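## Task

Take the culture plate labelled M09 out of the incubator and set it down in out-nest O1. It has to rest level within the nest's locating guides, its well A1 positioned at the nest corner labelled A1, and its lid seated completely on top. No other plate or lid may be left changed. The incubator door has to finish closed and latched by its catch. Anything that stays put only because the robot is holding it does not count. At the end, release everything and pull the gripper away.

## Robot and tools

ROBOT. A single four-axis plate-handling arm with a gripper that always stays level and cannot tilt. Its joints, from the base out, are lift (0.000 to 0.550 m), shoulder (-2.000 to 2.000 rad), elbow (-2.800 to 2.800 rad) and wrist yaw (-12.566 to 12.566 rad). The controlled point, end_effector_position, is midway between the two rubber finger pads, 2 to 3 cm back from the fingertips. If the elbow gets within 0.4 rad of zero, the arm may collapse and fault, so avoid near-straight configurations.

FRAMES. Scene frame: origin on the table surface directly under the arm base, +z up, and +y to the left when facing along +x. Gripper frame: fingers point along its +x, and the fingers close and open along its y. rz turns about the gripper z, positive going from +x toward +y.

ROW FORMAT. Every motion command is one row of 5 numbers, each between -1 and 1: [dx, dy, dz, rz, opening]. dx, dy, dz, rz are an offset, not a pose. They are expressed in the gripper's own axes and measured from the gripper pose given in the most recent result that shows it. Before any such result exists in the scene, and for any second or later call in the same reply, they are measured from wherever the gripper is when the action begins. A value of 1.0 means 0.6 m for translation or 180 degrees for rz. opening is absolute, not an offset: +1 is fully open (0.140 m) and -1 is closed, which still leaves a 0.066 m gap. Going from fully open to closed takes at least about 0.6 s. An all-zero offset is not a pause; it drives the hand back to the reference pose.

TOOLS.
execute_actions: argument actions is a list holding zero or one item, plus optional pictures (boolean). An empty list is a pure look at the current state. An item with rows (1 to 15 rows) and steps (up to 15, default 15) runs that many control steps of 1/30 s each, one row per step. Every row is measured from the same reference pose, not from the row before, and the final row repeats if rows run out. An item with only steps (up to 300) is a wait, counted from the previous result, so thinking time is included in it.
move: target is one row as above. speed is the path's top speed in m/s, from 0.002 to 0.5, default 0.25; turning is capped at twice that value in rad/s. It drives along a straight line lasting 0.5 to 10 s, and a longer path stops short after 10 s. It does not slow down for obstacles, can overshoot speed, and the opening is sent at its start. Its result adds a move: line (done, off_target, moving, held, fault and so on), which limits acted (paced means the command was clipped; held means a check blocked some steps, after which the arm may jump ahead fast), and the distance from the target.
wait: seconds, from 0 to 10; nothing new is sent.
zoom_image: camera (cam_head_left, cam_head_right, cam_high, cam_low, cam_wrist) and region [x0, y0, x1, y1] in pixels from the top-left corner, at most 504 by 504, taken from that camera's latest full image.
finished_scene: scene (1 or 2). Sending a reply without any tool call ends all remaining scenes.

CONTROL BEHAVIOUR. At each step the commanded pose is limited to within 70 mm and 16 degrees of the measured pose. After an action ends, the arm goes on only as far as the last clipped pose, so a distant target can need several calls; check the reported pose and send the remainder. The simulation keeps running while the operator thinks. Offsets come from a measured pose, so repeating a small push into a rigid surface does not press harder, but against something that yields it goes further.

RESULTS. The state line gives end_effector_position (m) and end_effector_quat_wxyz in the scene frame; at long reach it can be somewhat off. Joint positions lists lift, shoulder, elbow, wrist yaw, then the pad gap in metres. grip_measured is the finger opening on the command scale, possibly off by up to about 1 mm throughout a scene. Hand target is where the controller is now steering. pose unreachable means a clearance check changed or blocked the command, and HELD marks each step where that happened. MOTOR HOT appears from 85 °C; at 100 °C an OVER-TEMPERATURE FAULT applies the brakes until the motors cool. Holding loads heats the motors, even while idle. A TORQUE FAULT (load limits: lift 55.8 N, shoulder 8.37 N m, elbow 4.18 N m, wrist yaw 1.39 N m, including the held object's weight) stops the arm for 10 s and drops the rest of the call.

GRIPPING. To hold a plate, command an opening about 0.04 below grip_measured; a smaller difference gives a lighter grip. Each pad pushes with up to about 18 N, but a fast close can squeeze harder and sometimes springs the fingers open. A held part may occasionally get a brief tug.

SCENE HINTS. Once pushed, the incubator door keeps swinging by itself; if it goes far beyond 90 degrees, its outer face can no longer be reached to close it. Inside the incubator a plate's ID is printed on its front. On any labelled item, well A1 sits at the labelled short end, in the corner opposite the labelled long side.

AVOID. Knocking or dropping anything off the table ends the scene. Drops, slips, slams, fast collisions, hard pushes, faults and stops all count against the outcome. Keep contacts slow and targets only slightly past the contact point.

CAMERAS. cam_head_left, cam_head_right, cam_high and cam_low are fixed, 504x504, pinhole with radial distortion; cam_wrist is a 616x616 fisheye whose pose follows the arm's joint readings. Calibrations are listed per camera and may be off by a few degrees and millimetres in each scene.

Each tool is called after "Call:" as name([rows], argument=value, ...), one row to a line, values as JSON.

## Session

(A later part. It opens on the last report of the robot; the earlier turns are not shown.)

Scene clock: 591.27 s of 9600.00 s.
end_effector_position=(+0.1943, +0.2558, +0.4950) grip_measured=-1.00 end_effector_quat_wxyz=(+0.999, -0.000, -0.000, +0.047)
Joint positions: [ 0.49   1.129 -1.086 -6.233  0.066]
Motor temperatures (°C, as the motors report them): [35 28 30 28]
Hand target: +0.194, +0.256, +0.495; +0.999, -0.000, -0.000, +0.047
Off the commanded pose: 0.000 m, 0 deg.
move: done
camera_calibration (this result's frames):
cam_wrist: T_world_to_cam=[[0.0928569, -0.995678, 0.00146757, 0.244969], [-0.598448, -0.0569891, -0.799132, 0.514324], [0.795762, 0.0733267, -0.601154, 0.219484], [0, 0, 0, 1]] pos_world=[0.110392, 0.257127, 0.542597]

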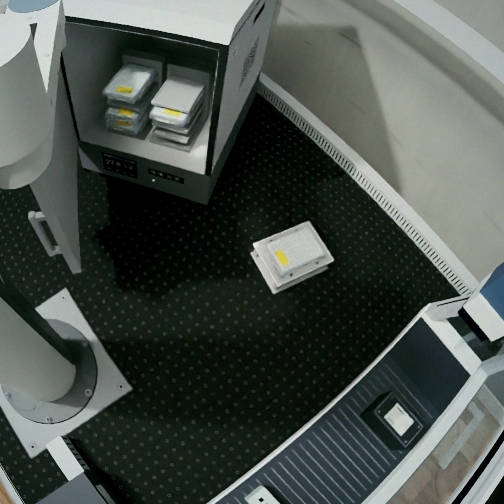

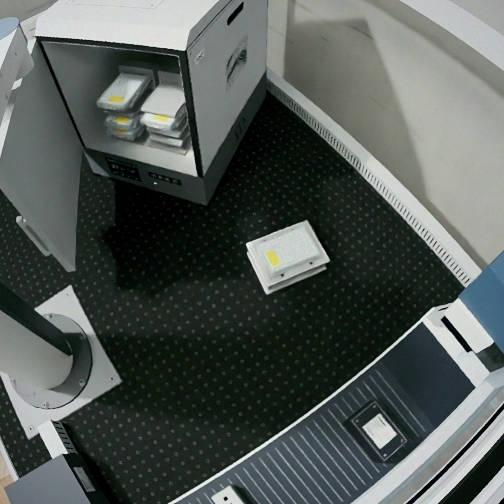

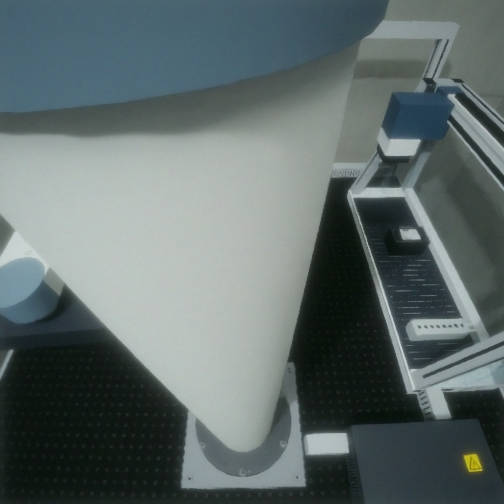

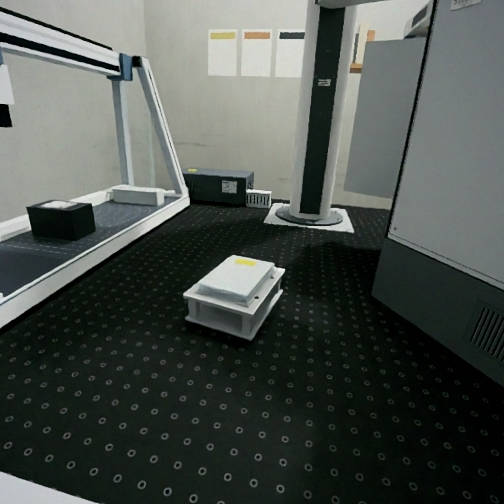

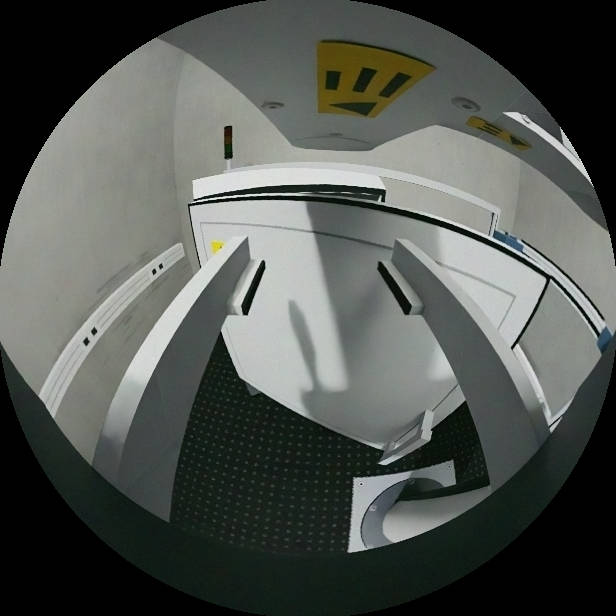

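Call:
move(target=[0.21, -0.1132, 0, 0, -1], speed=0.07)

Scene clock: 597.43 s of 9600.00 s.
end_effector_position=(+0.3261, +0.1998, +0.4950) grip_measured=-1.00 end_effector_quat_wxyz=(+0.999, -0.000, -0.000, +0.047)
Joint positions: [ 0.49   0.499 -0.721 -5.968  0.066]
Motor temperatures (°C, as the motors report them): [35 28 30 28]
Hand target: +0.326, +0.200, +0.495; +0.999, -0.000, -0.000, +0.047
Off the commanded pose: 0.000 m, 0 deg.
After step 90, 0.83 s passed at rest.
move: done
camera_calibration (this result's frames):
cam_wrist: T_world_to_cam=[[0.0922262, -0.995737, 0.00146757, 0.17719], [-0.598484, -0.05661, -0.799132, 0.589955], [0.795808, 0.0728226, -0.601154, 0.118778], [0, 0, 0, 1]] pos_world=[0.242213, 0.201183, 0.542596]

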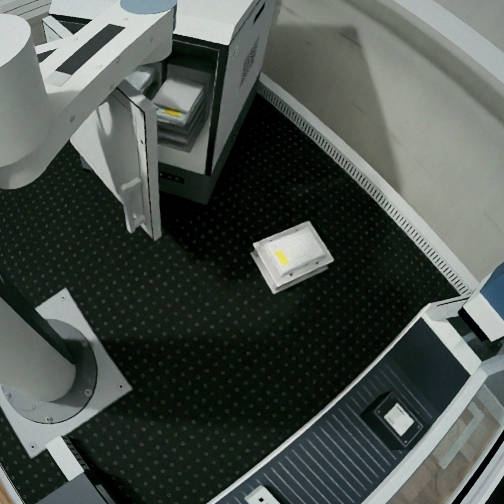

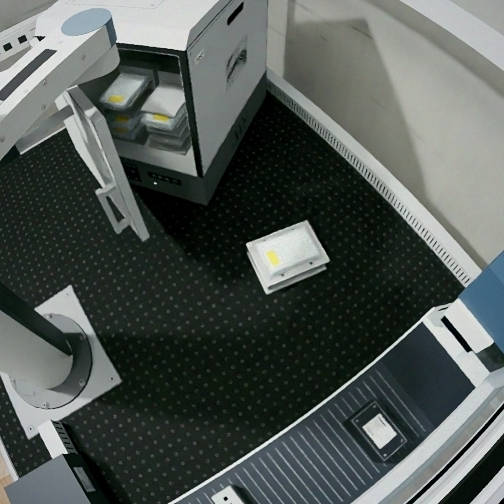

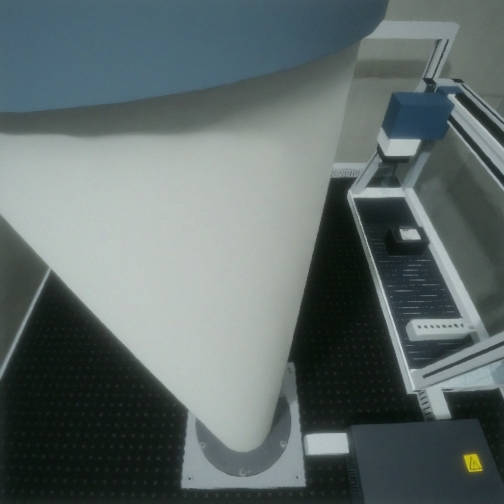

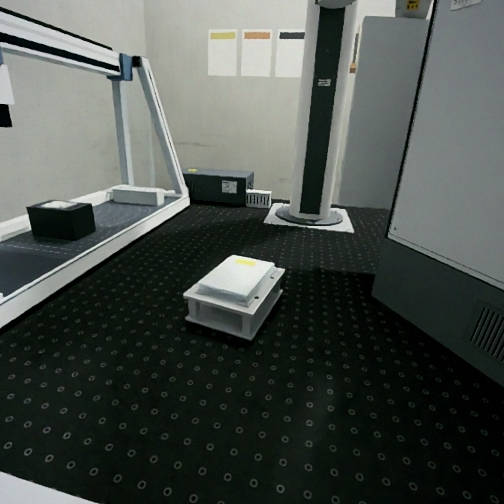

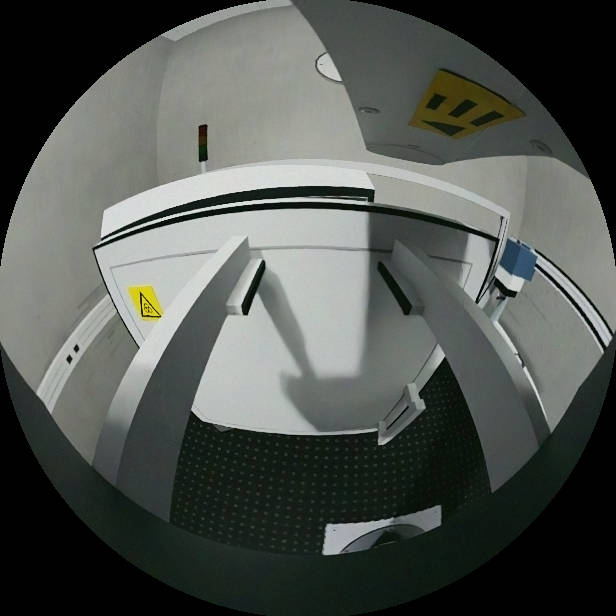

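Call:
move(target=[0.1943, -0.0325, 0, 0.1589, -1], speed=0.085)

Scene clock: 604.93 s of 9600.00 s.
end_effector_position=(+0.4439, +0.1911, +0.4950) grip_measured=-1.00 end_effector_quat_wxyz=(+0.956, -0.000, -0.000, +0.292)
Joint positions: [ 0.49  -0.37  -0.733 -4.588  0.066]
Motor temperatures (°C, as the motors report them): [35 28 30 28]
Hand target: +0.444, +0.191, +0.495; +0.956, -0.000, -0.000, +0.292
Off the commanded pose: 0.000 m, 0 deg.
After step 90, 1.30 s passed at rest.
move: done
camera_calibration (this result's frames):
cam_wrist: T_world_to_cam=[[0.557205, -0.830374, 0.00146757, -0.080381], [-0.49853, -0.33594, -0.799132, 0.66897], [0.664071, 0.444548, -0.601154, 0.0131128], [0, 0, 0, 1]] pos_world=[0.369582, 0.152158, 0.542596]

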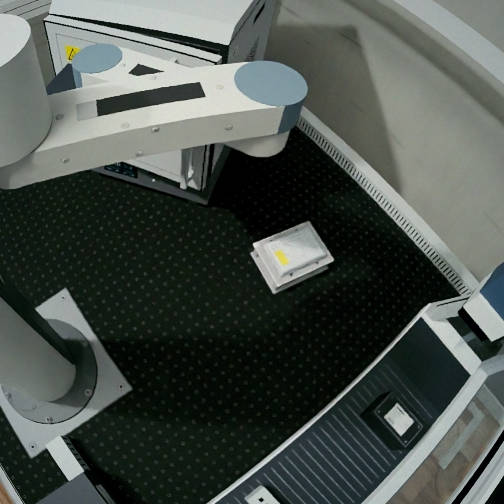

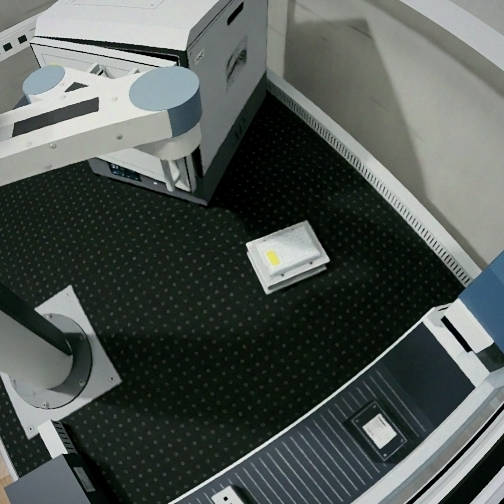

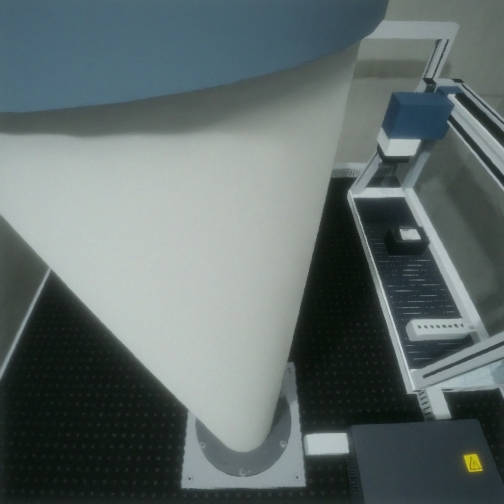

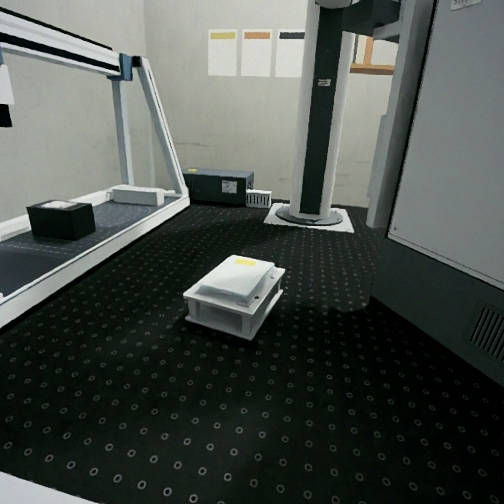

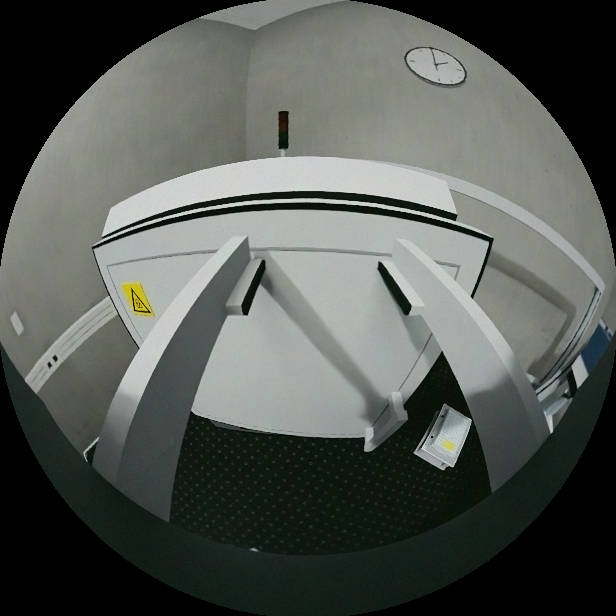

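Call:
zoom_image(camera="cam_low", region=[330, 0, 480, 260])

Call:
zoom_image(camera="cam_head_left", region=[30, 0, 270, 120])

Region (330, 0, 480, 260) of cam_low's 504x504 image, scaled by 1.938, with more detail than that image has; it fills the left 291 columns of this view, and the rest is white.

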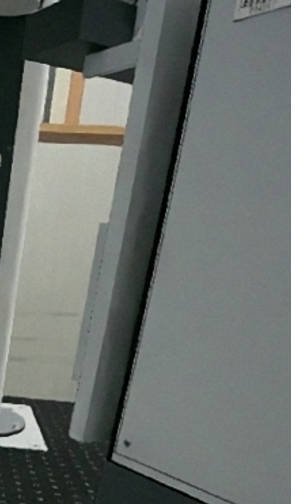

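Region (30, 0, 270, 120) of cam_head_left's 504x504 image, scaled by 2.100, with more detail than that image has.

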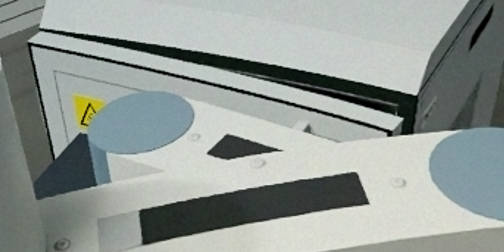

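Call:
move(target=[0.0233, 0, 0, 0, -1], speed=0.02)

Scene clock: 612.23 s of 9600.00 s.
end_effector_position=(+0.4556, +0.1987, +0.4950) grip_measured=-1.00 end_effector_quat_wxyz=(+0.957, -0.000, -0.000, +0.291)
Joint positions: [ 0.49  -0.36  -0.792 -4.541  0.066]
Motor temperatures (°C, as the motors report them): [35 28 30 28]
Hand target: +0.456, +0.199, +0.495; +0.956, -0.000, -0.000, +0.292
Off the commanded pose: 0.000 m, 0 deg.
After step 90, 3.37 s passed at rest.
move: done
camera_calibration (this result's frames):
cam_wrist: T_world_to_cam=[[0.556294, -0.830984, 0.00146757, -0.0800613], [-0.498898, -0.335394, -0.799132, 0.677382], [0.664558, 0.44382, -0.601154, 0.00193051], [0, 0, 0, 1]] pos_world=[0.381199, 0.159803, 0.542596]

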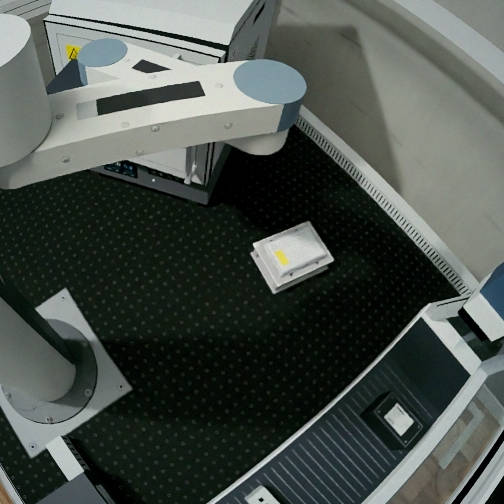

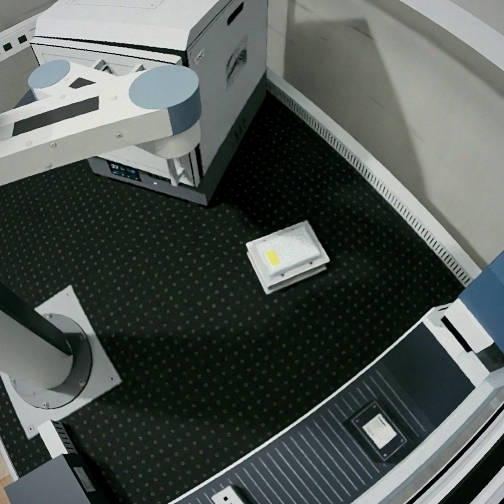

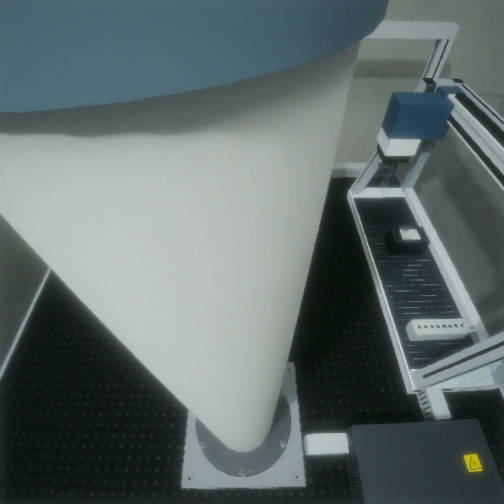

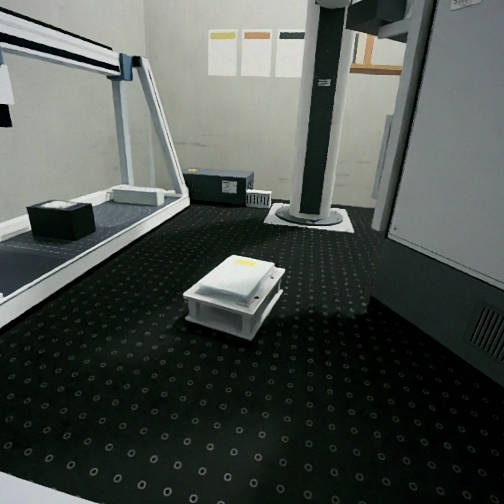

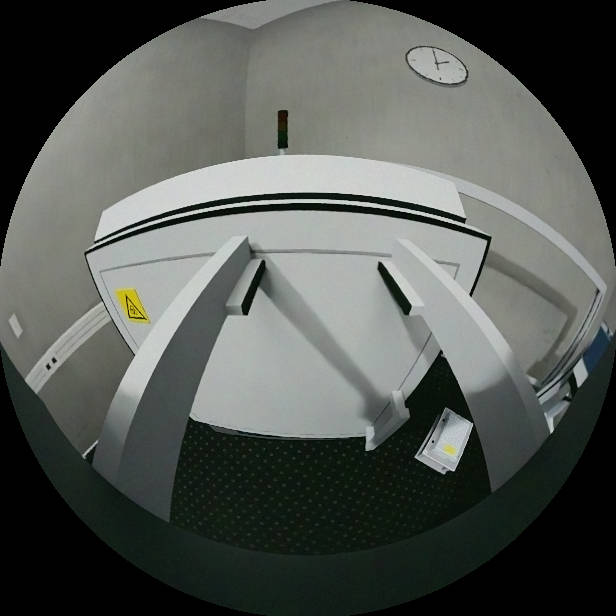

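Call:
zoom_image(camera="cam_low", region=[350, 0, 470, 250])

Call:
zoom_image(camera="cam_head_left", region=[30, 0, 270, 120])

Region (350, 0, 470, 250) of cam_low's 504x504 image, scaled by 2.016, with more detail than that image has; it fills the left 242 columns of this view, and the rest is white.

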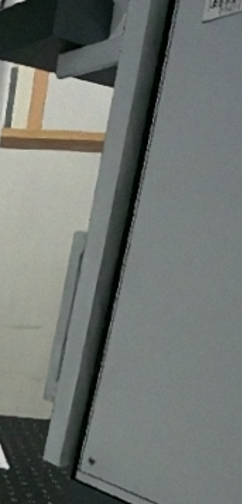

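Region (30, 0, 270, 120) of cam_head_left's 504x504 image, scaled by 2.100, with more detail than that image has.

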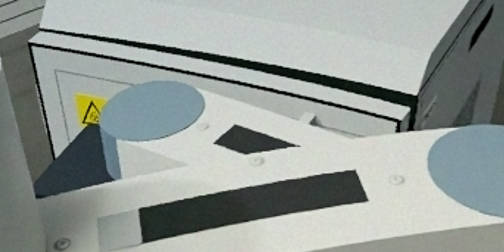

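Call:
move(target=[0.0075, 0, 0, 0.0005, -1], speed=0.008)

Scene clock: 622.50 s of 9600.00 s.
end_effector_position=(+0.4593, +0.2009, +0.4950) grip_measured=-1.00 end_effector_quat_wxyz=(+0.957, -0.000, -0.000, +0.291)
Joint positions: [ 0.49  -0.357 -0.81  -4.524  0.066]
Motor temperatures (°C, as the motors report them): [35 28 30 28]
Hand target: +0.459, +0.201, +0.495; +0.956, -0.000, -0.000, +0.292
Off the commanded pose: 0.000 m, 0 deg.
After step 90, 6.50 s passed at rest.
move: done
camera_calibration (this result's frames):
cam_wrist: T_world_to_cam=[[0.5565, -0.830846, 0.00146757, -0.0804399], [-0.498815, -0.335518, -0.799132, 0.679988], [0.664448, 0.443985, -0.601154, -0.00153461], [0, 0, 0, 1]] pos_world=[0.384973, 0.161996, 0.542596]

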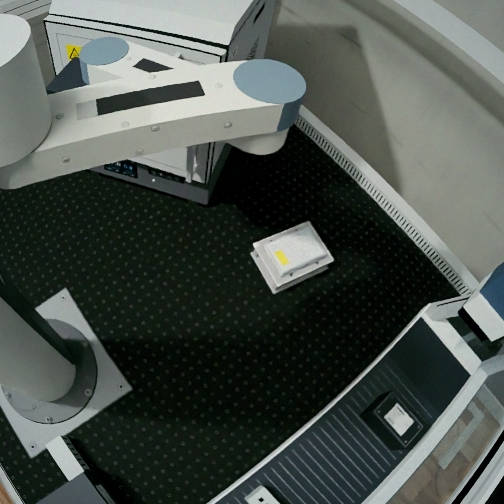

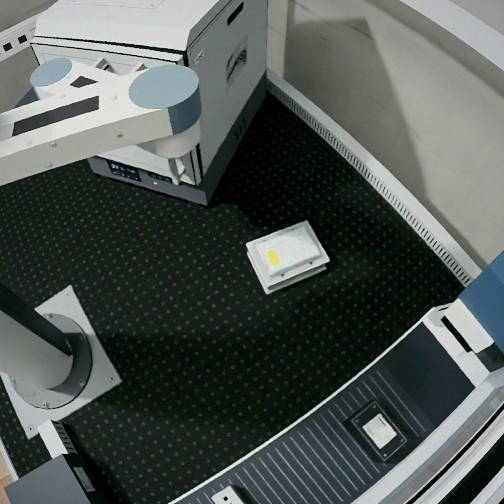

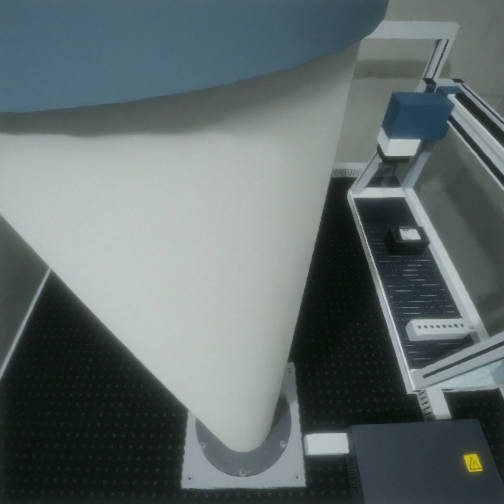

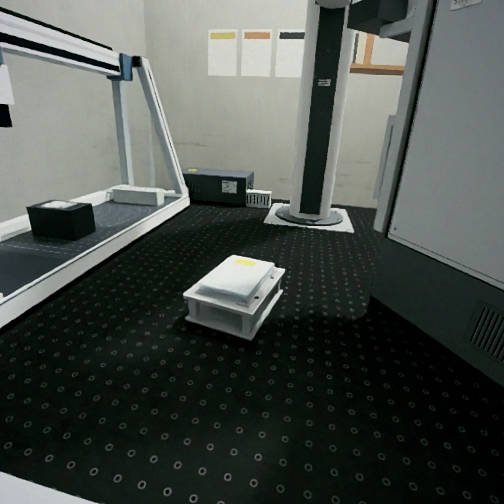

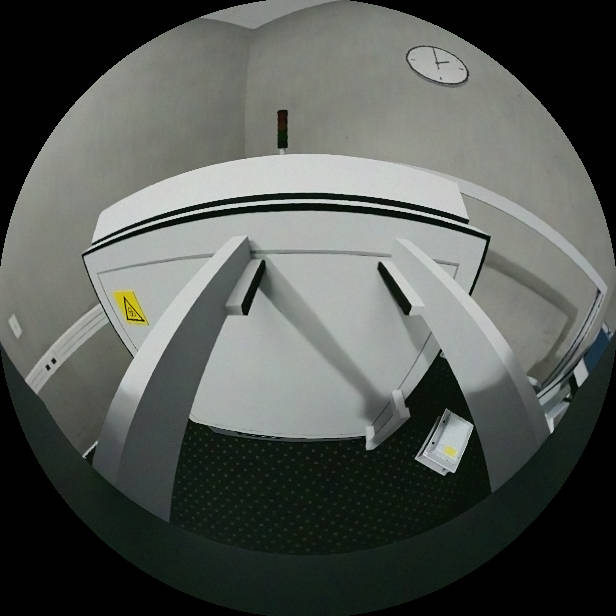

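Call:
zoom_image(camera="cam_low", region=[360, 140, 440, 250])

Call:
zoom_image(camera="cam_head_left", region=[30, 0, 270, 120])

Region (360, 140, 440, 250) of cam_low's 504x504 image, scaled by 4.582, with more detail than that image has; it fills the left 367 columns of this view, and the rest is white.

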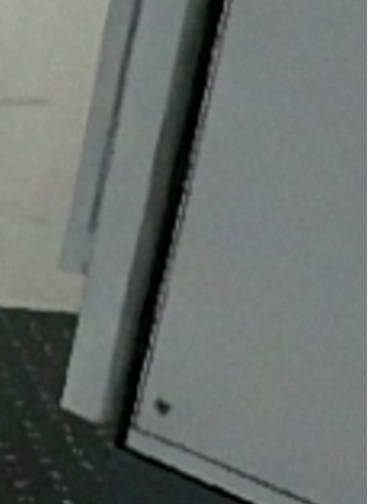

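Region (30, 0, 270, 120) of cam_head_left's 504x504 image, scaled by 2.100, with more detail than that image has.

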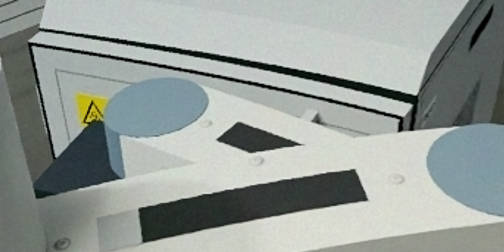

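Call:
move(target=[0.005, 0, 0, 0.0005, -1], speed=0.006)

Scene clock: 627.47 s of 9600.00 s.
end_effector_position=(+0.4618, +0.2023, +0.4950) grip_measured=-1.00 end_effector_quat_wxyz=(+0.957, -0.000, -0.000, +0.292)
Joint positions: [ 0.49  -0.356 -0.822 -4.513  0.066]
Motor temperatures (°C, as the motors report them): [35 28 30 28]
Hand target: +0.462, +0.203, +0.495; +0.956, -0.000, -0.000, +0.292
Off the commanded pose: 0.000 m, 0 deg.
After step 90, 1.23 s passed at rest.
move: done
camera_calibration (this result's frames):
cam_wrist: T_world_to_cam=[[0.557081, -0.830457, 0.00146757, -0.0809571], [-0.49858, -0.335866, -0.799132, 0.681643], [0.664138, 0.44445, -0.601154, -0.00373599], [0, 0, 0, 1]] pos_world=[0.387435, 0.16337, 0.542596]

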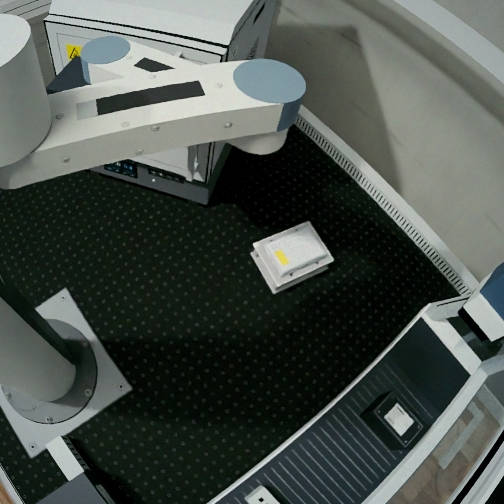

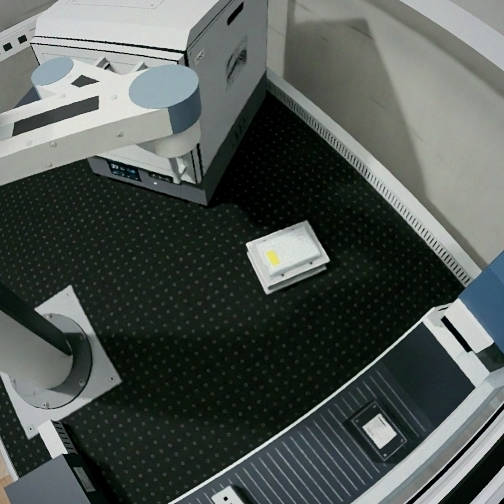

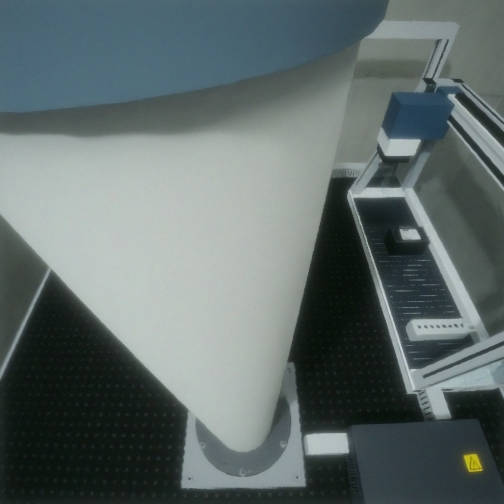

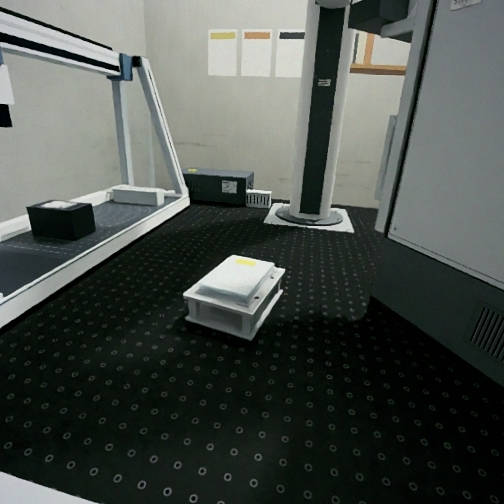

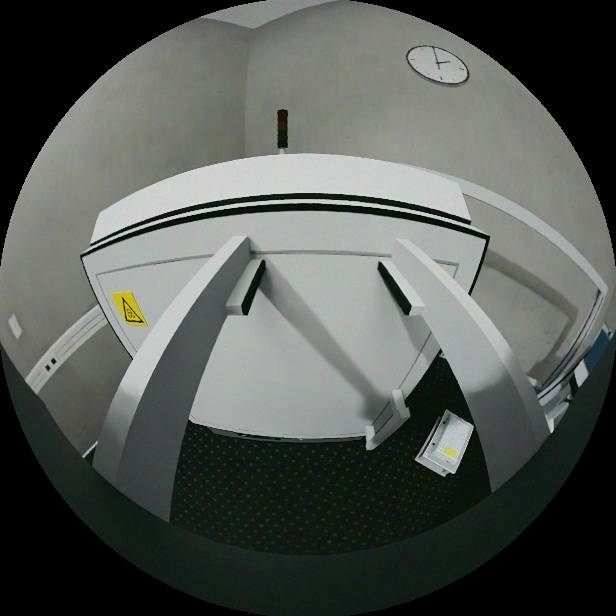

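Call:
zoom_image(camera="cam_low", region=[360, 140, 440, 250])

Call:
zoom_image(camera="cam_head_left", region=[30, 0, 270, 120])

Region (360, 140, 440, 250) of cam_low's 504x504 image, scaled by 4.582, with more detail than that image has; it fills the left 367 columns of this view, and the rest is white.

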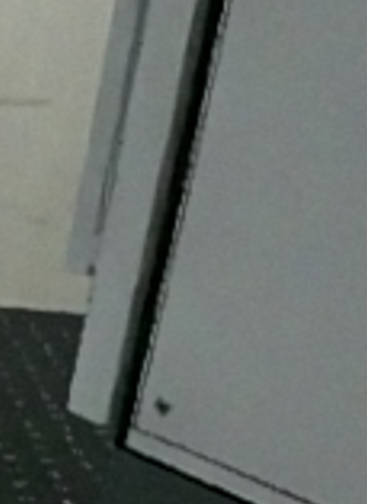

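Region (30, 0, 270, 120) of cam_head_left's 504x504 image, scaled by 2.100, with more detail than that image has.

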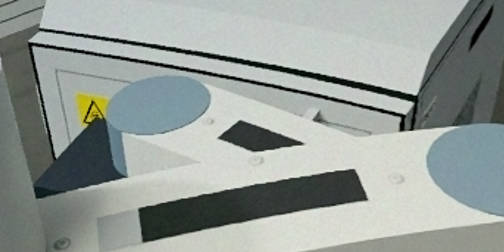

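Call:
move(target=[0.0035, 0, 0, 0.0003, -1], speed=0.005)

Scene clock: 634.57 s of 9600.00 s.
end_effector_position=(+0.4634, +0.2033, +0.4950) grip_measured=-1.00 end_effector_quat_wxyz=(+0.956, -0.000, -0.000, +0.292)
Joint positions: [ 0.49  -0.355 -0.83  -4.506  0.066]
Motor temperatures (°C, as the motors report them): [35 28 30 28]
Hand target: +0.464, +0.203, +0.495; +0.956, -0.000, -0.000, +0.292
Off the commanded pose: 0.000 m, 0 deg.
After step 90, 3.40 s passed at rest.
move: done
camera_calibration (this result's frames):
cam_wrist: T_world_to_cam=[[0.557465, -0.830199, 0.00146757, -0.0812834], [-0.498425, -0.336097, -0.799132, 0.682751], [0.663932, 0.444756, -0.601154, -0.00521006], [0, 0, 0, 1]] pos_world=[0.389072, 0.164306, 0.542596]

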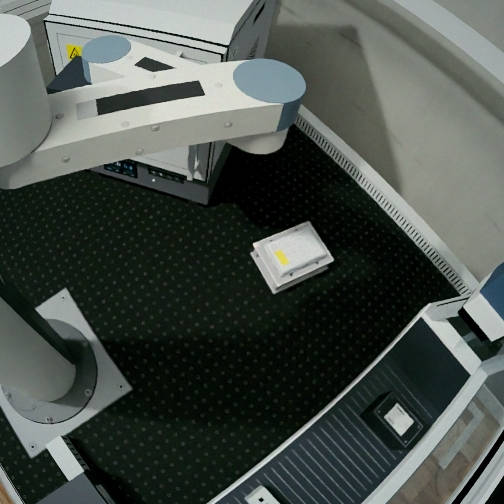

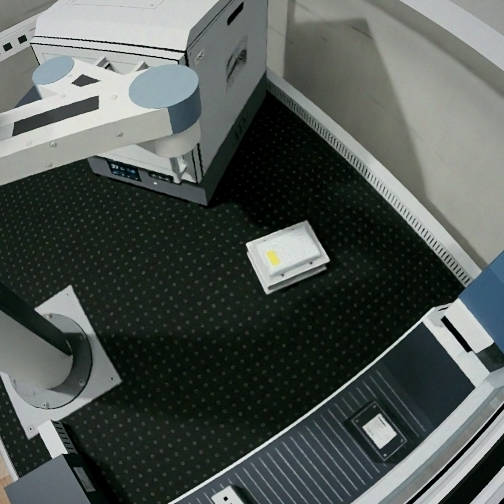

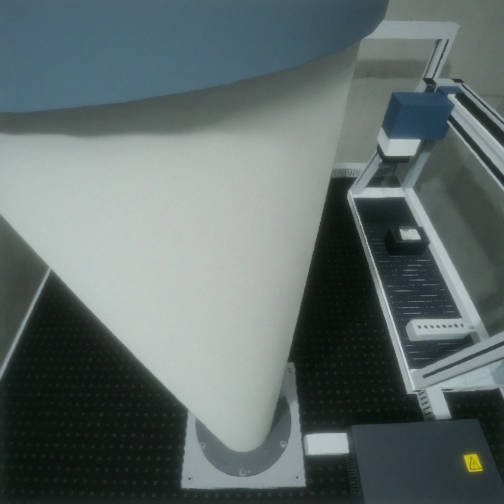

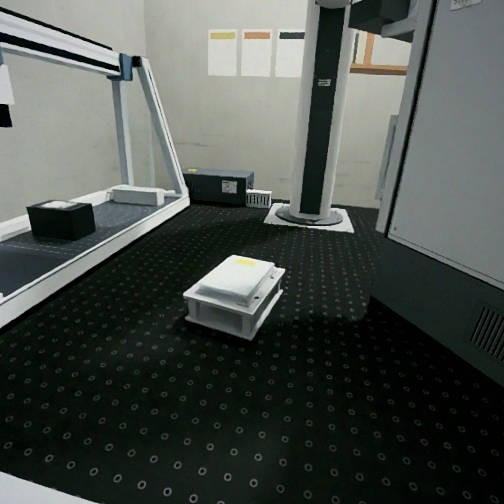

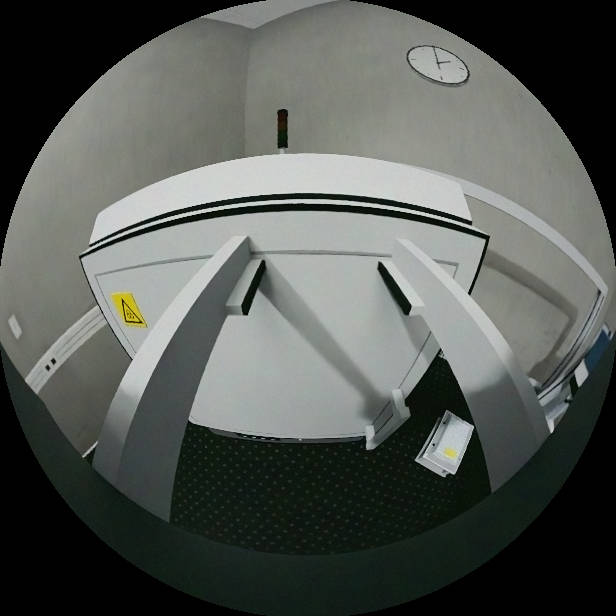

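Call:
zoom_image(camera="cam_low", region=[360, 140, 440, 250])

Call:
zoom_image(camera="cam_head_left", region=[30, 0, 270, 120])

Region (360, 140, 440, 250) of cam_low's 504x504 image, scaled by 4.582, with more detail than that image has; it fills the left 367 columns of this view, and the rest is white.

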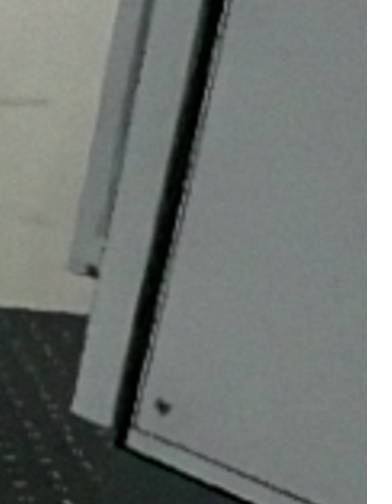

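Region (30, 0, 270, 120) of cam_head_left's 504x504 image, scaled by 2.100, with more detail than that image has.

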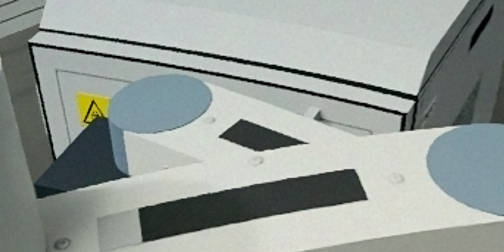

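Call:
move(target=[0.0028, 0, 0, 0, -1], speed=0.004)

Scene clock: 638.47 s of 9600.00 s.
end_effector_position=(+0.4648, +0.2041, +0.4950) grip_measured=-1.00 end_effector_quat_wxyz=(+0.956, -0.000, -0.000, +0.292)
Joint positions: [ 0.49  -0.353 -0.837 -4.5    0.066]
Motor temperatures (°C, as the motors report them): [35 28 30 28]
Hand target: +0.465, +0.204, +0.495; +0.956, -0.000, -0.000, +0.292
Off the commanded pose: 0.000 m, 0 deg.
After step 90, 0.20 s passed at rest.
move: done
camera_calibration (this result's frames):
cam_wrist: T_world_to_cam=[[0.557126, -0.830427, 0.00146757, -0.0811912], [-0.498562, -0.335893, -0.799132, 0.683756], [0.664114, 0.444485, -0.601154, -0.00654561], [0, 0, 0, 1]] pos_world=[0.390476, 0.165155, 0.542596]

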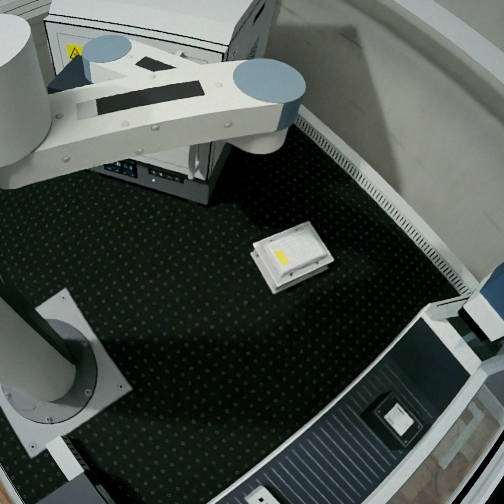

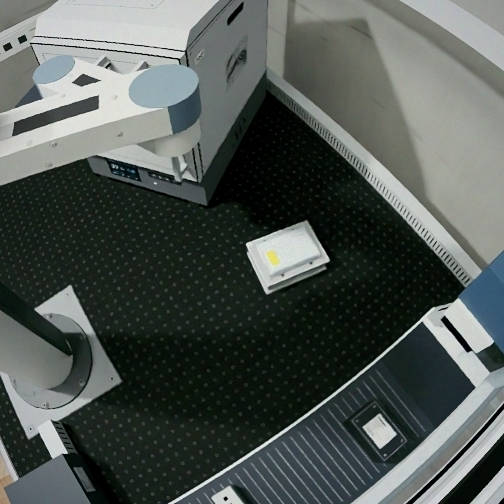

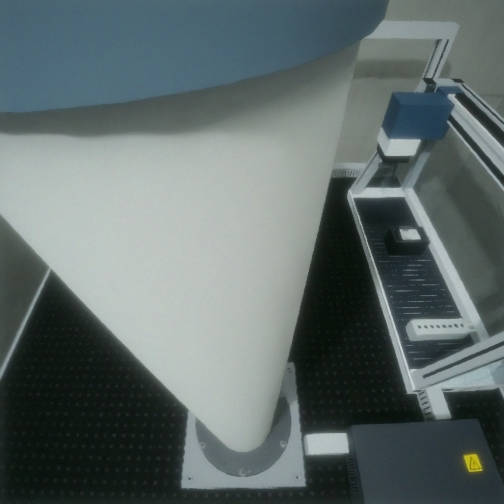

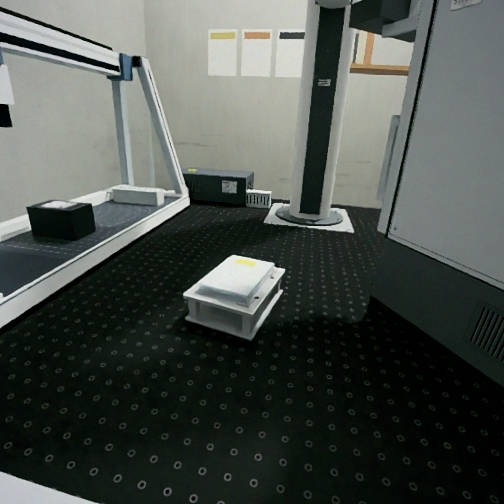

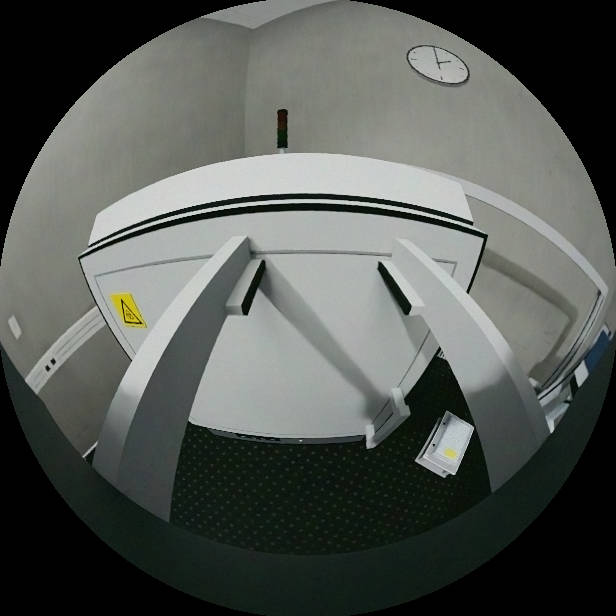

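Call:
move(target=[-0.15, -0.22, 0, 0, -0.2], speed=0.25)

Scene clock: 645.73 s of 9600.00 s.
end_effector_position=(+0.4637, +0.0442, +0.4950) grip_measured=-0.20 end_effector_quat_wxyz=(+0.957, -0.000, -0.000, +0.291)
Joint positions: [ 0.49  -1.212 -0.673 -3.807  0.096]
Motor temperatures (°C, as the motors report them): [35 28 30 28]
Hand target: +0.464, +0.044, +0.495; +0.956, -0.000, -0.000, +0.292
Off the commanded pose: 0.000 m, 0 deg.
After step 90, 3.10 s passed at rest.
move: done
camera_calibration (this result's frames):
cam_wrist: T_world_to_cam=[[0.556561, -0.830806, 0.00146757, -0.213033], [-0.49879, -0.335554, -0.799132, 0.629587], [0.664416, 0.444034, -0.601154, 0.0651401], [0, 0, 0, 1]] pos_world=[0.389318, 0.00534679, 0.542595]

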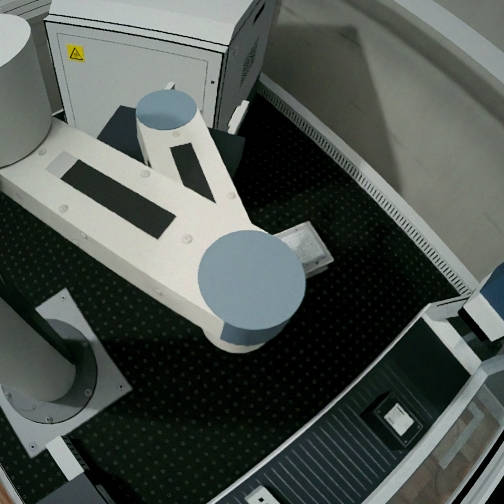

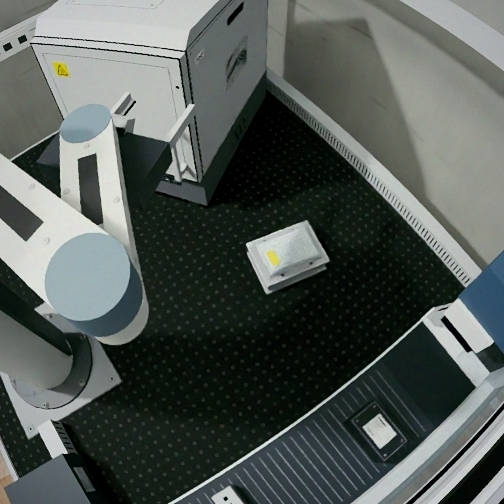

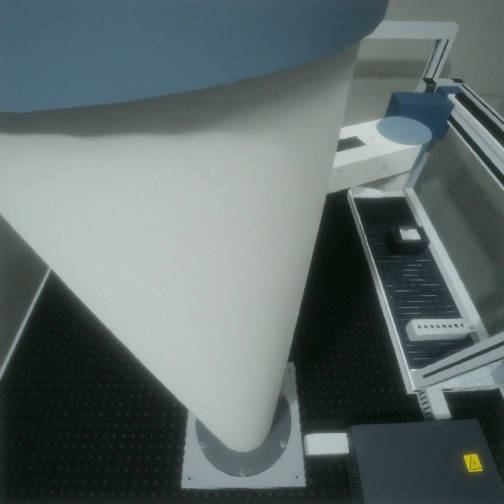

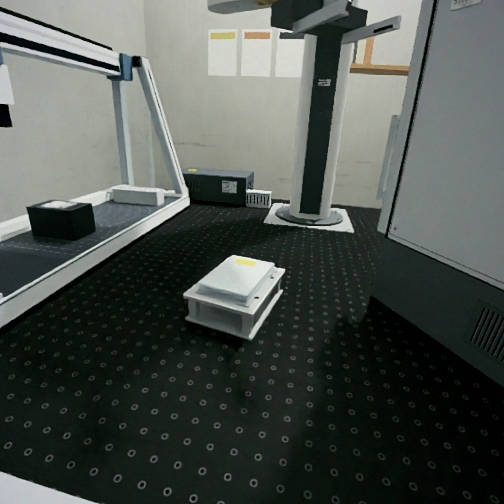

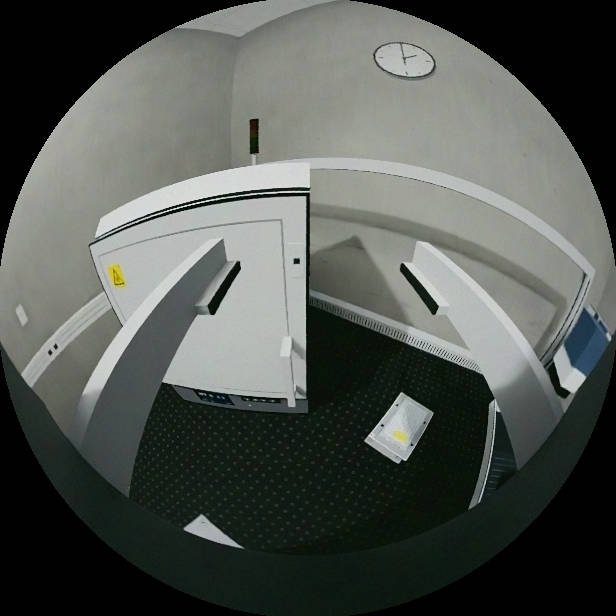

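Call:
zoom_image(camera="cam_head_right", region=[20, 20, 240, 210])

Call:
zoom_image(camera="cam_low", region=[360, 140, 440, 250])

Call:
zoom_image(camera="cam_low", region=[170, 240, 300, 350])

Region (20, 20, 240, 210) of cam_head_right's 504x504 image, scaled by 2.291, with more detail than that image has; it fills the top 435 rows of this view, and the rest is white.

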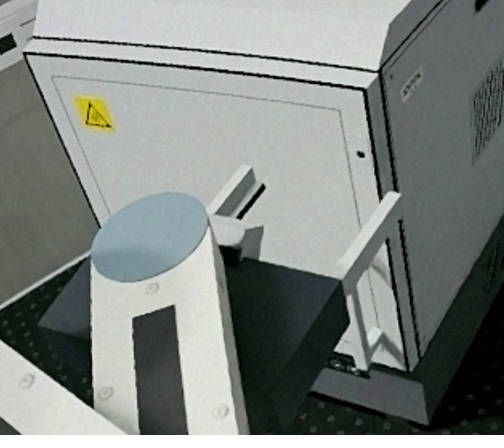

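Region (360, 140, 440, 250) of cam_low's 504x504 image, scaled by 4.582, with more detail than that image has; it fills the left 367 columns of this view, and the rest is white.

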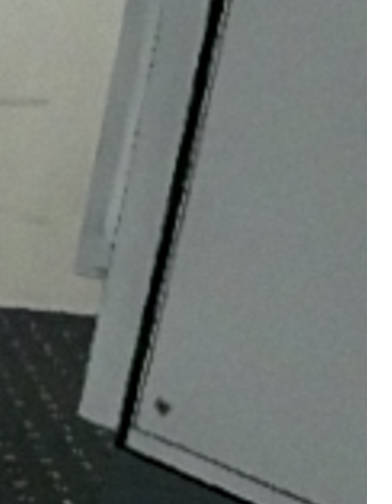

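Region (170, 240, 300, 350) of cam_low's 504x504 image, scaled by 3.877, with more detail than that image has; it fills the top 426 rows of this view, and the rest is white.

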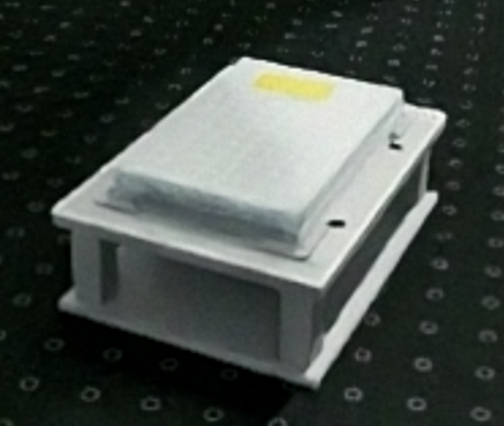

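Call:
finished_scene(scene=1)

The scene is finished: the task was done.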